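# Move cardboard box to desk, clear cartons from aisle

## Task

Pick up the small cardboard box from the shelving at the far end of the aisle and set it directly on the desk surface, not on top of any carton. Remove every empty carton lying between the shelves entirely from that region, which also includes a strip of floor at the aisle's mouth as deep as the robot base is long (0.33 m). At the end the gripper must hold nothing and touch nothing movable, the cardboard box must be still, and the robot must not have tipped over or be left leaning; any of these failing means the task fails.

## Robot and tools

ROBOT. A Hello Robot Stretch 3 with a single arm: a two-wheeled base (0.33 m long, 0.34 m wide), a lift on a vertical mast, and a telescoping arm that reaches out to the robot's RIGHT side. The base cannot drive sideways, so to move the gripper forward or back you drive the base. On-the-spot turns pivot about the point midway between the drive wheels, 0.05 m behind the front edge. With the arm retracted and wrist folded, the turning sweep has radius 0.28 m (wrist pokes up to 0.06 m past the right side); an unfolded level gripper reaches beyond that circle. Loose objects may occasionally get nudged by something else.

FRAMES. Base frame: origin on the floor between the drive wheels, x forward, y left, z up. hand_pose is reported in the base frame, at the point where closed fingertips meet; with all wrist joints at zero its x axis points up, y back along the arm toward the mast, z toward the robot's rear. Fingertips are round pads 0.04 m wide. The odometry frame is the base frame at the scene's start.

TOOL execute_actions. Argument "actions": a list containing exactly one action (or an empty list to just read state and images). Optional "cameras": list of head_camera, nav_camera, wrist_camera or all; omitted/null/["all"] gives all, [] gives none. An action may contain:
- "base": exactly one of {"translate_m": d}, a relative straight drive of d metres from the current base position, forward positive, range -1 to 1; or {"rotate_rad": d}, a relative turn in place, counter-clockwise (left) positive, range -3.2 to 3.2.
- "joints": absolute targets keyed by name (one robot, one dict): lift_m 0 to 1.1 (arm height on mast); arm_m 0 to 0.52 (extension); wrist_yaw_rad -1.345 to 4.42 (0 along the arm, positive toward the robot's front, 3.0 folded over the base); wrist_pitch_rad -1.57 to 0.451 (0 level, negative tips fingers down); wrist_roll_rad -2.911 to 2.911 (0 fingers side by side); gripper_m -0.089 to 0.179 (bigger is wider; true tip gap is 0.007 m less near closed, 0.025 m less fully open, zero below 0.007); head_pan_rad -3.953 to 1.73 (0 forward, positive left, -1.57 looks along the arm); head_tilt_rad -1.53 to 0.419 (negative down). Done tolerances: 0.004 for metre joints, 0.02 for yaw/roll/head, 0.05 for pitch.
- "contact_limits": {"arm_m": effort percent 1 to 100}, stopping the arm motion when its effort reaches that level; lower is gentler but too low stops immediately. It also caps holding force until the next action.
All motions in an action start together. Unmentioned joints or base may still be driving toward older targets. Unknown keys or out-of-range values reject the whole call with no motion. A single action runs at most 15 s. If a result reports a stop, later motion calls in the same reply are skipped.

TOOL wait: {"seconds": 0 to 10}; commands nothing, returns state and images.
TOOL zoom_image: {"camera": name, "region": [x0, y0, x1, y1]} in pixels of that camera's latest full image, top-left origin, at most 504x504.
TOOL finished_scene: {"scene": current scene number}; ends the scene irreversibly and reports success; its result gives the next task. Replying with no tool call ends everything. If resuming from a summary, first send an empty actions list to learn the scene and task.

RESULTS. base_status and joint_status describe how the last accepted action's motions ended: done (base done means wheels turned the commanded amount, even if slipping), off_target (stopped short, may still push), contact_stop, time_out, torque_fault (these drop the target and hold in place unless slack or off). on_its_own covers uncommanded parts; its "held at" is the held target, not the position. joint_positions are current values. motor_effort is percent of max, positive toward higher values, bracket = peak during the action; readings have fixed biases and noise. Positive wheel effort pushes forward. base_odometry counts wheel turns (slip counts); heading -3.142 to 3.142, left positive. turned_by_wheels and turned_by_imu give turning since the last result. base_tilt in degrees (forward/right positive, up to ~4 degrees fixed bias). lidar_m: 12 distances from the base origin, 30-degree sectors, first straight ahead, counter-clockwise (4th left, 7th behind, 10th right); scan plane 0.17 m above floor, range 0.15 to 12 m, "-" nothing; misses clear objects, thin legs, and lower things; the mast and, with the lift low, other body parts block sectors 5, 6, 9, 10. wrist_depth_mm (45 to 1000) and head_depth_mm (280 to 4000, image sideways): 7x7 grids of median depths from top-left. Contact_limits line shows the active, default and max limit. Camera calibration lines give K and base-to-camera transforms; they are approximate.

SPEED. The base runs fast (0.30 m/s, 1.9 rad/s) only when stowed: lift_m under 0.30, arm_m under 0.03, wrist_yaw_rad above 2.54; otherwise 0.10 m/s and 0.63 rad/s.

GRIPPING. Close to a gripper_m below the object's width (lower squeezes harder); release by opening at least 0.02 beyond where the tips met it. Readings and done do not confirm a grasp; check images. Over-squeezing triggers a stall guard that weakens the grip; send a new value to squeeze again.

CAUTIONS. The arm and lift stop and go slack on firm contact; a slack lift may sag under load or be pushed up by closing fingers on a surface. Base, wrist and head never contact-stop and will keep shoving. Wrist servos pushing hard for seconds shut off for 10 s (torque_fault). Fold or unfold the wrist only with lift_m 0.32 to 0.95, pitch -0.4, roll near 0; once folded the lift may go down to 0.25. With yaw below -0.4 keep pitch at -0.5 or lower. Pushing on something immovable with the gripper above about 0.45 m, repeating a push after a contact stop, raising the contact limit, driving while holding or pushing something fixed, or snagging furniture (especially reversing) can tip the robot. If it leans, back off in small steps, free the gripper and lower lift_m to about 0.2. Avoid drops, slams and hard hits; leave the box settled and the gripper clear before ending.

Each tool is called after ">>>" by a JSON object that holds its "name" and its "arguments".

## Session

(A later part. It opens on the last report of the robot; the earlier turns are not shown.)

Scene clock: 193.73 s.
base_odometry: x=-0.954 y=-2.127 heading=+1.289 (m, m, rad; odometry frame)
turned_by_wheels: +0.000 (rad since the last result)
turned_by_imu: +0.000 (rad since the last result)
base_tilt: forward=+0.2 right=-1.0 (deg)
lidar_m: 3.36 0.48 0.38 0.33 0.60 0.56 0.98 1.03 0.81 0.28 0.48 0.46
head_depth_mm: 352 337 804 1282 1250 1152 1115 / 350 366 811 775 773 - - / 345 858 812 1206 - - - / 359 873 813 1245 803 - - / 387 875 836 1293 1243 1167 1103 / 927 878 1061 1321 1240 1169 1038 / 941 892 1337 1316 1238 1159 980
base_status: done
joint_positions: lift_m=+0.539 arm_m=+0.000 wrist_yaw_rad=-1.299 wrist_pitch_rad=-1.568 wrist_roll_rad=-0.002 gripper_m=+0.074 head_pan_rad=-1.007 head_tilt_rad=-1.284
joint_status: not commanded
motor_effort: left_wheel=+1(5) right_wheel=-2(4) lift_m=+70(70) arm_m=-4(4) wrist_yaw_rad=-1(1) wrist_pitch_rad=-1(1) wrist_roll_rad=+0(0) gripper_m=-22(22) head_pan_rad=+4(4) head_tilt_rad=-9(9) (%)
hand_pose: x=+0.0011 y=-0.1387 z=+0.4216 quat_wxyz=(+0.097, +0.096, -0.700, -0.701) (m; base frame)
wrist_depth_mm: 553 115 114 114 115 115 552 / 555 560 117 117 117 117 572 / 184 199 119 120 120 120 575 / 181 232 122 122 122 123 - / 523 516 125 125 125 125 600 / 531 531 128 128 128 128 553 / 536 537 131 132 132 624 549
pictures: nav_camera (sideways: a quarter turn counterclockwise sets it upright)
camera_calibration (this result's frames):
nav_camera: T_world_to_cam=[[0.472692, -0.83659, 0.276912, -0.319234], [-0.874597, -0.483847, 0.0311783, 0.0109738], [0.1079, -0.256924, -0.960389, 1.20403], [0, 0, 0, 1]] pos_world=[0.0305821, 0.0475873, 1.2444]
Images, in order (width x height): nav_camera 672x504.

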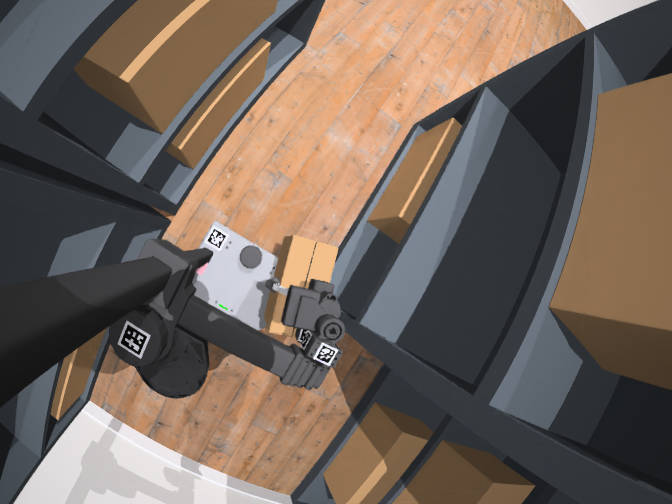

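>>> {"name": "execute_actions", "arguments": {"actions": [{"base":{"rotate_rad":0.025}}], "cameras": []}}

>>> {"name": "execute_actions", "arguments": {"actions": [{"base":{"translate_m":1.0}}], "cameras": ["nav_camera"]}}

>>> {"name": "execute_actions", "arguments": {"actions": [{"base":{"translate_m":0.5},"joints":{"arm_m":0.4,"head_pan_rad":-1.9,"head_tilt_rad":-0.9}}], "cameras": []}}

>>> {"name": "execute_actions", "arguments": {"actions": [{"joints":{"lift_m":0.29}}], "cameras": ["head_camera","wrist_camera"]}}

Scene clock: 194.93 s.
base_odometry: x=-0.954 y=-2.127 heading=+1.314 (m, m, rad; odometry frame)
turned_by_wheels: +0.025 (rad since the last result)
turned_by_imu: +0.025 (rad since the last result)
base_tilt: forward=+0.2 right=-1.1 (deg)
lidar_m: 3.36 0.47 0.38 0.33 0.59 0.56 0.98 1.02 0.81 0.28 0.47 0.46
head_depth_mm: 353 337 808 1268 1253 1153 1116 / 350 841 812 773 775 - - / 346 863 811 1201 - - - / 363 871 811 1250 806 - - / 914 875 839 1290 1239 1170 1112 / 938 879 1116 1316 1234 1168 1039 / 937 891 1378 1314 1239 1127 1025
base_status: done
joint_positions: lift_m=+0.539 arm_m=+0.000 wrist_yaw_rad=-1.299 wrist_pitch_rad=-1.568 wrist_roll_rad=-0.002 gripper_m=+0.074 head_pan_rad=-1.007 head_tilt_rad=-1.284
joint_status: not commanded
motor_effort: left_wheel=-1(3) right_wheel=+2(4) lift_m=+70(70) arm_m=-4(4) wrist_yaw_rad=-2(1) wrist_pitch_rad=-1(1) wrist_roll_rad=+0(0) gripper_m=-21(22) head_pan_rad=+4(3) head_tilt_rad=-9(8) (%)
hand_pose: x=+0.0011 y=-0.1387 z=+0.4216 quat_wxyz=(+0.097, +0.096, -0.700, -0.701) (m; base frame)
wrist_depth_mm: 554 115 114 114 114 115 553 / 408 389 117 117 117 117 568 / 172 196 119 119 120 120 578 / 194 251 122 122 122 123 - / 519 521 125 125 125 125 600 / 533 528 128 128 128 129 552 / 526 526 131 132 132 626 555
pictures: none
No camera images: the call's "cameras" was empty. Leave "cameras" out to get every camera's image.

Scene clock: 205.90 s.
base_odometry: x=-0.700 y=-1.159 heading=+1.314 (m, m, rad; odometry frame)
turned_by_wheels: +0.000 (rad since the last result)
turned_by_imu: +0.000 (rad since the last result)
base_tilt: forward=+0.2 right=-1.0 (deg)
lidar_m: 2.35 0.68 0.72 0.35 0.30 0.50 1.49 0.48 0.36 0.57 2.03 2.86
head_depth_mm: 1612 1496 1399 1298 1011 1150 1109 / 1625 1509 1399 1308 777 - - / 1622 1507 1400 1309 - - - / 1622 1503 1408 1308 804 - - / 1632 1504 1405 1315 1233 1172 1116 / 1623 1505 1400 1330 1241 1167 1106 / 1641 1506 1414 1321 1237 1173 1107
base_status: done
joint_positions: lift_m=+0.539 arm_m=+0.000 wrist_yaw_rad=-1.299 wrist_pitch_rad=-1.568 wrist_roll_rad=-0.002 gripper_m=+0.074 head_pan_rad=-1.007 head_tilt_rad=-1.284
joint_status: not commanded
motor_effort: left_wheel=-1(3) right_wheel=+2(8) lift_m=+70(70) arm_m=-4(4) wrist_yaw_rad=-1(1) wrist_pitch_rad=-1(1) wrist_roll_rad=+0(0) gripper_m=-22(22) head_pan_rad=+4(4) head_tilt_rad=-9(10) (%)
hand_pose: x=+0.0011 y=-0.1387 z=+0.4216 quat_wxyz=(+0.097, +0.096, -0.700, -0.701) (m; base frame)
wrist_depth_mm: 549 115 114 115 115 115 547 / 557 559 116 117 117 117 554 / 573 572 119 120 120 120 523 / 583 584 122 122 122 122 - / 601 594 125 125 125 125 601 / 605 609 128 128 128 128 614 / 621 631 131 132 131 631 631
pictures: nav_camera (sideways: a quarter turn counterclockwise sets it upright)
camera_calibration (this result's frames):
nav_camera: T_world_to_cam=[[0.472729, -0.836579, 0.276881, -0.319194], [-0.874578, -0.483882, 0.0311802, 0.0109712], [0.107893, -0.256894, -0.960398, 1.20405], [0, 0, 0, 1]] pos_world=[0.0305793, 0.0475899, 1.2444]
Images, in order (width x height): nav_camera 672x504.

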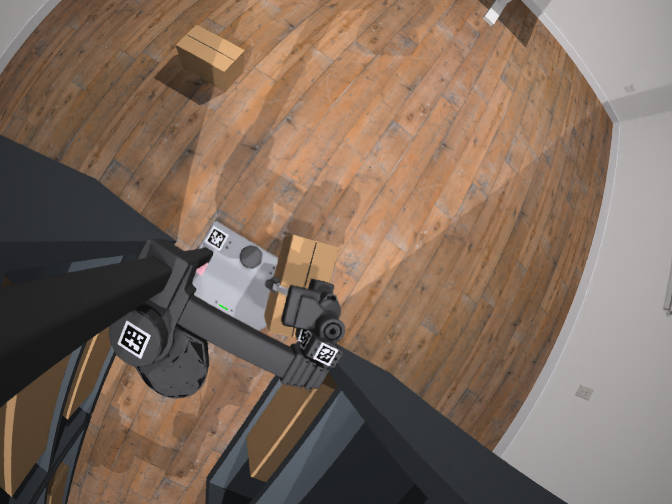

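Scene clock: 211.87 s.
base_odometry: x=-0.573 y=-0.676 heading=+1.314 (m, m, rad; odometry frame)
turned_by_wheels: +0.000 (rad since the last result)
turned_by_imu: -0.001 (rad since the last result)
base_tilt: forward=+0.2 right=-1.0 (deg)
lidar_m: 1.86 2.06 0.46 0.45 0.82 0.66 1.32 0.72 0.93 1.96 2.07 2.35
head_depth_mm: 1895 2204 1145 1202 1317 1217 1090 / 1825 2171 1952 1629 1398 1224 1101 / 1782 2095 1956 1620 1393 1236 - / 1753 2035 1952 1659 1341 1193 1123 / 1713 1981 1991 1274 963 1217 1094 / 1663 1914 1947 1654 913 1217 1084 / 1618 1872 1959 1621 1395 1216 1081
base_status: done
joint_positions: lift_m=+0.539 arm_m=+0.400 wrist_yaw_rad=-1.299 wrist_pitch_rad=-1.568 wrist_roll_rad=-0.002 gripper_m=+0.074 head_pan_rad=-1.893 head_tilt_rad=-0.902
joint_status: all done
motor_effort: left_wheel=-1(3) right_wheel=+2(8) lift_m=+70(70) arm_m=+3(4) wrist_yaw_rad=-1(1) wrist_pitch_rad=-1(1) wrist_roll_rad=+0(0) gripper_m=-22(22) head_pan_rad=-4(46) head_tilt_rad=+1(29) (%)
hand_pose: x=+0.0011 y=-0.5382 z=+0.4216 quat_wxyz=(+0.097, +0.096, -0.700, -0.701) (m; base frame)
wrist_depth_mm: 546 115 114 114 114 548 553 / 563 553 117 117 117 561 568 / 572 564 119 119 120 569 574 / 580 580 122 123 122 584 - / 598 595 125 125 126 127 - / 606 613 128 128 128 129 622 / 626 638 131 131 132 629 635
pictures: none
No camera images: the call's "cameras" was empty. Leave "cameras" out to get every camera's image.

Scene clock: 214.97 s.
base_odometry: x=-0.573 y=-0.676 heading=+1.314 (m, m, rad; odometry frame)
turned_by_wheels: +0.000 (rad since the last result)
turned_by_imu: +0.000 (rad since the last result)
base_tilt: forward=+0.2 right=-1.1 (deg)
lidar_m: 1.86 2.06 0.46 0.45 0.82 0.66 1.32 0.72 0.93 0.46 2.07 2.35
head_depth_mm: 1877 2204 1146 1201 1315 1216 1079 / 1835 2154 1954 1627 1398 1214 1095 / 1787 2097 1946 1638 1384 1215 - / 1732 2047 1968 1628 1403 1210 1119 / 1706 1985 1952 1618 1141 1200 1089 / 1662 1933 1977 1625 1392 1194 1081 / 1623 1863 1961 1608 1393 1221 1081
base_status: not commanded
joint_positions: lift_m=+0.291 arm_m=+0.400 wrist_yaw_rad=-1.299 wrist_pitch_rad=-1.568 wrist_roll_rad=-0.002 gripper_m=+0.074 head_pan_rad=-1.893 head_tilt_rad=-0.902
joint_status: all done
motor_effort: left_wheel=-1(1) right_wheel=+2(2) lift_m=+17(65) arm_m=+3(3) wrist_yaw_rad=-1(0) wrist_pitch_rad=-1(1) wrist_roll_rad=+0(0) gripper_m=-22(22) head_pan_rad=-4(4) head_tilt_rad=+2(1) (%)
hand_pose: x=+0.0011 y=-0.5382 z=+0.1732 quat_wxyz=(+0.097, +0.096, -0.700, -0.701) (m; base frame)
wrist_depth_mm: 315 115 114 114 115 314 317 / 320 318 117 117 117 320 323 / 328 325 119 119 120 327 331 / 334 332 122 122 123 335 336 / 341 340 125 125 125 343 346 / 350 348 128 128 128 129 351 / 356 360 131 131 131 361 361
pictures: head_camera (sideways: a quarter turn clockwise sets it upright), wrist_camera
camera_calibration (this result's frames):
head_camera: T_world_to_cam=[[0.223648, 0.74302, -0.630796, 0.836839], [0.960625, -0.27751, 0.0137062, -0.0141449], [-0.164868, -0.609024, -0.775828, 0.969765], [0, 0, 0, 1]] pos_world=[-0.0136856, -0.0351035, 1.28044]
wrist_camera: T_world_to_cam=[[-0.24773, 0.9687, -0.0158313, 0.525179], [0.954611, 0.246851, 0.166678, 0.141746], [0.165369, 0.0261784, -0.985884, 0.35449], [0, 0, 0, 1]] pos_world=[-0.0638323, -0.553011, 0.334175]
Images, in order (width x height): head_camera 896x504, wrist_camera 644x364.

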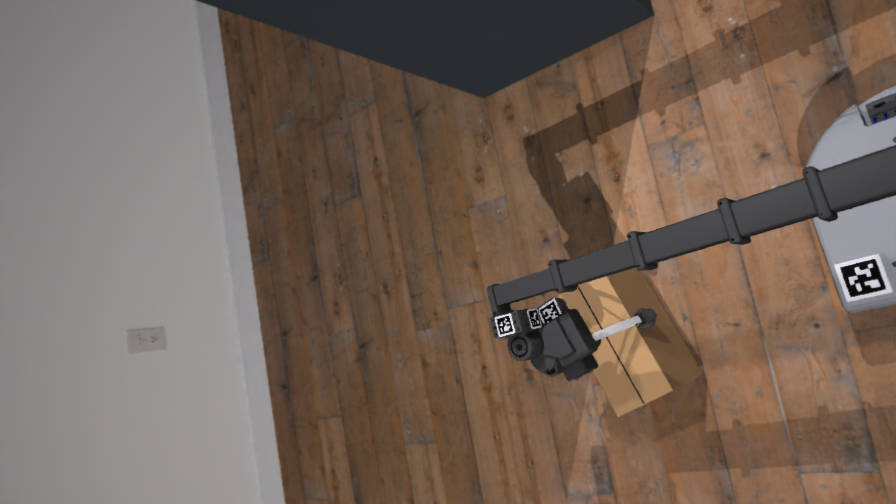

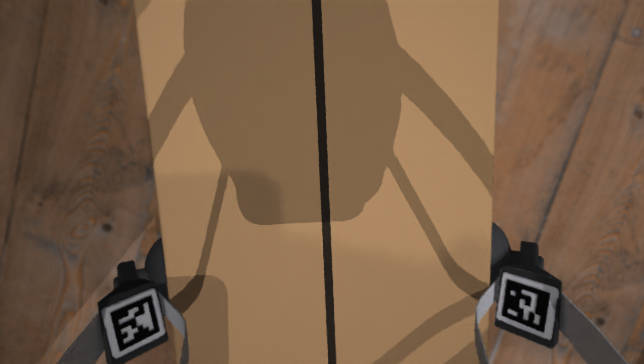

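>>> {"name": "execute_actions", "arguments": {"actions": [{"joints":{"lift_m":0.265}}], "cameras": []}}

>>> {"name": "execute_actions", "arguments": {"actions": [{"joints":{"gripper_m":0.179,"head_pan_rad":-3.0,"head_tilt_rad":-0.7}}], "cameras": []}}

>>> {"name": "execute_actions", "arguments": {"actions": [{"joints":{"lift_m":0.38}}]}}

Scene clock: 216.23 s.
base_odometry: x=-0.573 y=-0.676 heading=+1.314 (m, m, rad; odometry frame)
turned_by_wheels: +0.000 (rad since the last result)
turned_by_imu: +0.000 (rad since the last result)
base_tilt: forward=+0.3 right=-0.9 (deg)
lidar_m: 1.86 2.06 0.46 0.45 0.82 0.66 1.32 0.72 0.93 0.46 2.07 2.35
head_depth_mm: 1874 2201 1151 1208 1312 1218 1083 / 1826 2155 1960 1631 1383 1223 1099 / 1777 2094 1962 1624 1404 1215 - / 1744 2036 1950 1632 1391 1205 1116 / 1691 1988 1935 1624 1148 1201 1090 / 1649 1920 1956 1620 1389 1193 1089 / 1613 1863 1951 1614 1392 1215 1083
base_status: not commanded
joint_positions: lift_m=+0.266 arm_m=+0.400 wrist_yaw_rad=-1.299 wrist_pitch_rad=-1.568 wrist_roll_rad=-0.002 gripper_m=+0.074 head_pan_rad=-1.893 head_tilt_rad=-0.902
joint_status: all done
motor_effort: left_wheel=-1(1) right_wheel=+2(2) lift_m=+17(20) arm_m=+3(3) wrist_yaw_rad=-1(1) wrist_pitch_rad=-1(1) wrist_roll_rad=+0(0) gripper_m=-22(22) head_pan_rad=-4(4) head_tilt_rad=+1(1) (%)
hand_pose: x=+0.0011 y=-0.5382 z=+0.1482 quat_wxyz=(+0.097, +0.096, -0.700, -0.701) (m; base frame)
wrist_depth_mm: 291 115 114 114 114 290 293 / 297 295 116 117 117 295 299 / 302 301 119 120 119 301 306 / 309 308 122 122 122 310 313 / 316 316 125 125 125 316 319 / 323 318 128 128 128 129 328 / 332 332 131 131 132 332 335
pictures: none
No camera images: the call's "cameras" was empty. Leave "cameras" out to get every camera's image.

Scene clock: 217.77 s.
base_odometry: x=-0.573 y=-0.676 heading=+1.314 (m, m, rad; odometry frame)
turned_by_wheels: +0.000 (rad since the last result)
turned_by_imu: +0.000 (rad since the last result)
base_tilt: forward=+0.3 right=-1.1 (deg)
lidar_m: 1.86 2.06 0.46 0.45 0.82 0.66 1.32 0.72 0.93 0.46 2.08 2.35
head_depth_mm: 1956 2134 1826 1475 1305 1086 1143 / 2009 2236 2481 1983 1595 1319 1138 / 2070 2313 2541 2000 1593 1333 1136 / 2033 2297 2409 1882 1585 1320 1133 / 1005 1411 1562 1393 1475 1328 1132 / 806 861 1549 1090 1074 1262 1131 / 779 649 723 857 1065 1287 1137
base_status: not commanded
joint_positions: lift_m=+0.266 arm_m=+0.400 wrist_yaw_rad=-1.299 wrist_pitch_rad=-1.568 wrist_roll_rad=-0.002 gripper_m=+0.179 head_pan_rad=-2.993 head_tilt_rad=-0.705
joint_status: all done
motor_effort: left_wheel=-1(1) right_wheel=+2(2) lift_m=+17(17) arm_m=+3(3) wrist_yaw_rad=+0(1) wrist_pitch_rad=-1(1) wrist_roll_rad=+0(0) gripper_m=+0(95) head_pan_rad=-4(48) head_tilt_rad=+2(21) (%)
hand_pose: x=+0.0011 y=-0.5382 z=+0.1482 quat_wxyz=(+0.097, +0.096, -0.700, -0.701) (m; base frame)
wrist_depth_mm: 291 288 120 120 121 290 293 / 297 296 123 123 123 298 300 / 303 302 126 126 126 303 304 / 309 309 128 128 129 309 312 / 317 316 131 131 131 317 320 / 323 322 134 134 134 322 327 / - 332 137 137 137 333 337
pictures: none
No camera images: the call's "cameras" was empty. Leave "cameras" out to get every camera's image.

Scene clock: 219.63 s.
base_odometry: x=-0.573 y=-0.676 heading=+1.314 (m, m, rad; odometry frame)
turned_by_wheels: +0.000 (rad since the last result)
turned_by_imu: +0.000 (rad since the last result)
base_tilt: forward=+0.3 right=-0.9 (deg)
lidar_m: 1.85 2.06 0.46 0.45 0.82 0.66 1.33 0.72 0.93 0.46 2.07 2.35
head_depth_mm: 1961 2127 1838 1484 1312 1085 1135 / 2002 2264 2489 1992 1600 1326 1137 / 2056 2313 2533 1986 1593 1328 1161 / 2030 2273 2427 1890 1591 1322 1134 / 1005 1424 1542 1400 1454 1321 1133 / 805 863 1549 1086 1077 1256 1134 / 779 648 724 855 1060 1290 1130
base_status: not commanded
joint_positions: lift_m=+0.379 arm_m=+0.400 wrist_yaw_rad=-1.299 wrist_pitch_rad=-1.568 wrist_roll_rad=-0.002 gripper_m=+0.179 head_pan_rad=-2.993 head_tilt_rad=-0.705
joint_status: all done
motor_effort: left_wheel=-1(1) right_wheel=+2(2) lift_m=+69(73) arm_m=+3(3) wrist_yaw_rad=+0(1) wrist_pitch_rad=-1(1) wrist_roll_rad=+0(0) gripper_m=+0(0) head_pan_rad=-4(4) head_tilt_rad=+2(3) (%)
hand_pose: x=+0.0011 y=-0.5382 z=+0.2616 quat_wxyz=(+0.097, +0.096, -0.700, -0.701) (m; base frame)
wrist_depth_mm: 398 396 399 396 400 399 401 / 405 406 402 233 409 408 409 / 415 415 413 238 414 418 418 / 425 425 423 243 422 425 426 / 435 431 431 249 432 433 433 / 441 441 442 254 437 444 - / - 453 451 260 452 457 464
pictures: head_camera (sideways: a quarter turn clockwise sets it upright), nav_camera (sideways: a quarter turn counterclockwise sets it upright), wrist_camera
camera_calibration (this result's frames):
head_camera: T_world_to_cam=[[0.626399, 0.117301, -0.770626, 1.01661], [0.190482, -0.981676, 0.00540716, 0.00135502], [-0.755871, -0.150178, -0.637264, 0.793157], [0, 0, 0, 1]] pos_world=[-0.0375345, 0.00119639, 1.28887]
nav_camera: T_world_to_cam=[[-0.651361, -0.0493166, 0.757163, -0.938012], [-0.0824677, 0.996575, -0.00603372, 0.054578], [-0.754273, -0.0663716, -0.653198, 0.80999], [0, 0, 0, 1]] pos_world=[0.00446927, -0.0468903, 1.23964]
wrist_camera: T_world_to_cam=[[-0.247731, 0.9687, -0.0158313, 0.52658], [0.954611, 0.246852, 0.166679, 0.127009], [0.16537, 0.0261787, -0.985884, 0.441666], [0, 0, 0, 1]] pos_world=[-0.0638322, -0.553013, 0.422598]
Images, in order (width x height): head_camera 896x504, nav_camera 672x504, wrist_camera 644x364.

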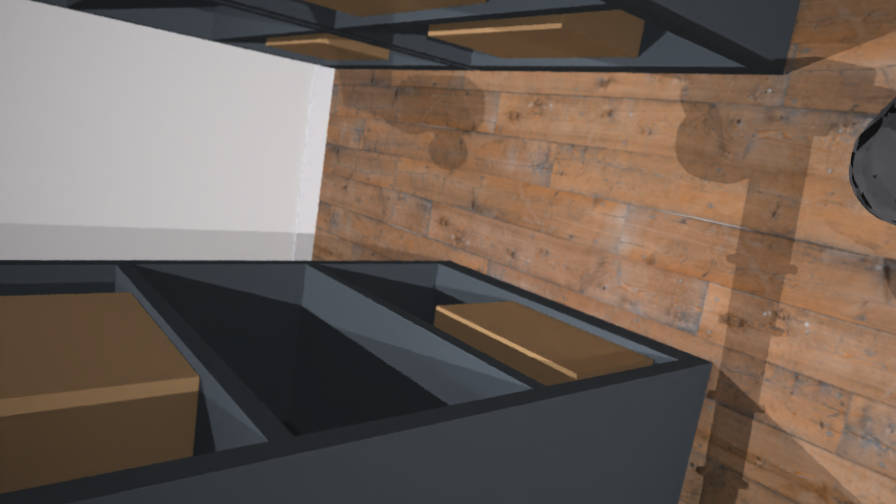

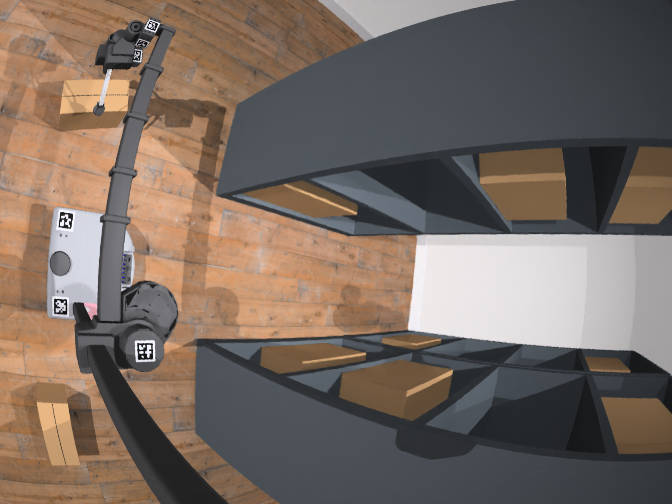

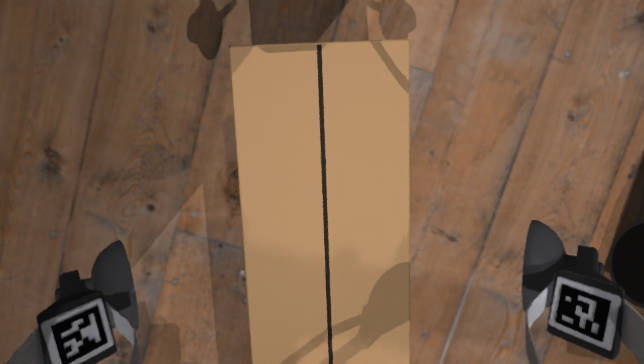

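>>> {"name": "finished_scene", "arguments": {"scene": 1}}

The scene is finished: the task was done.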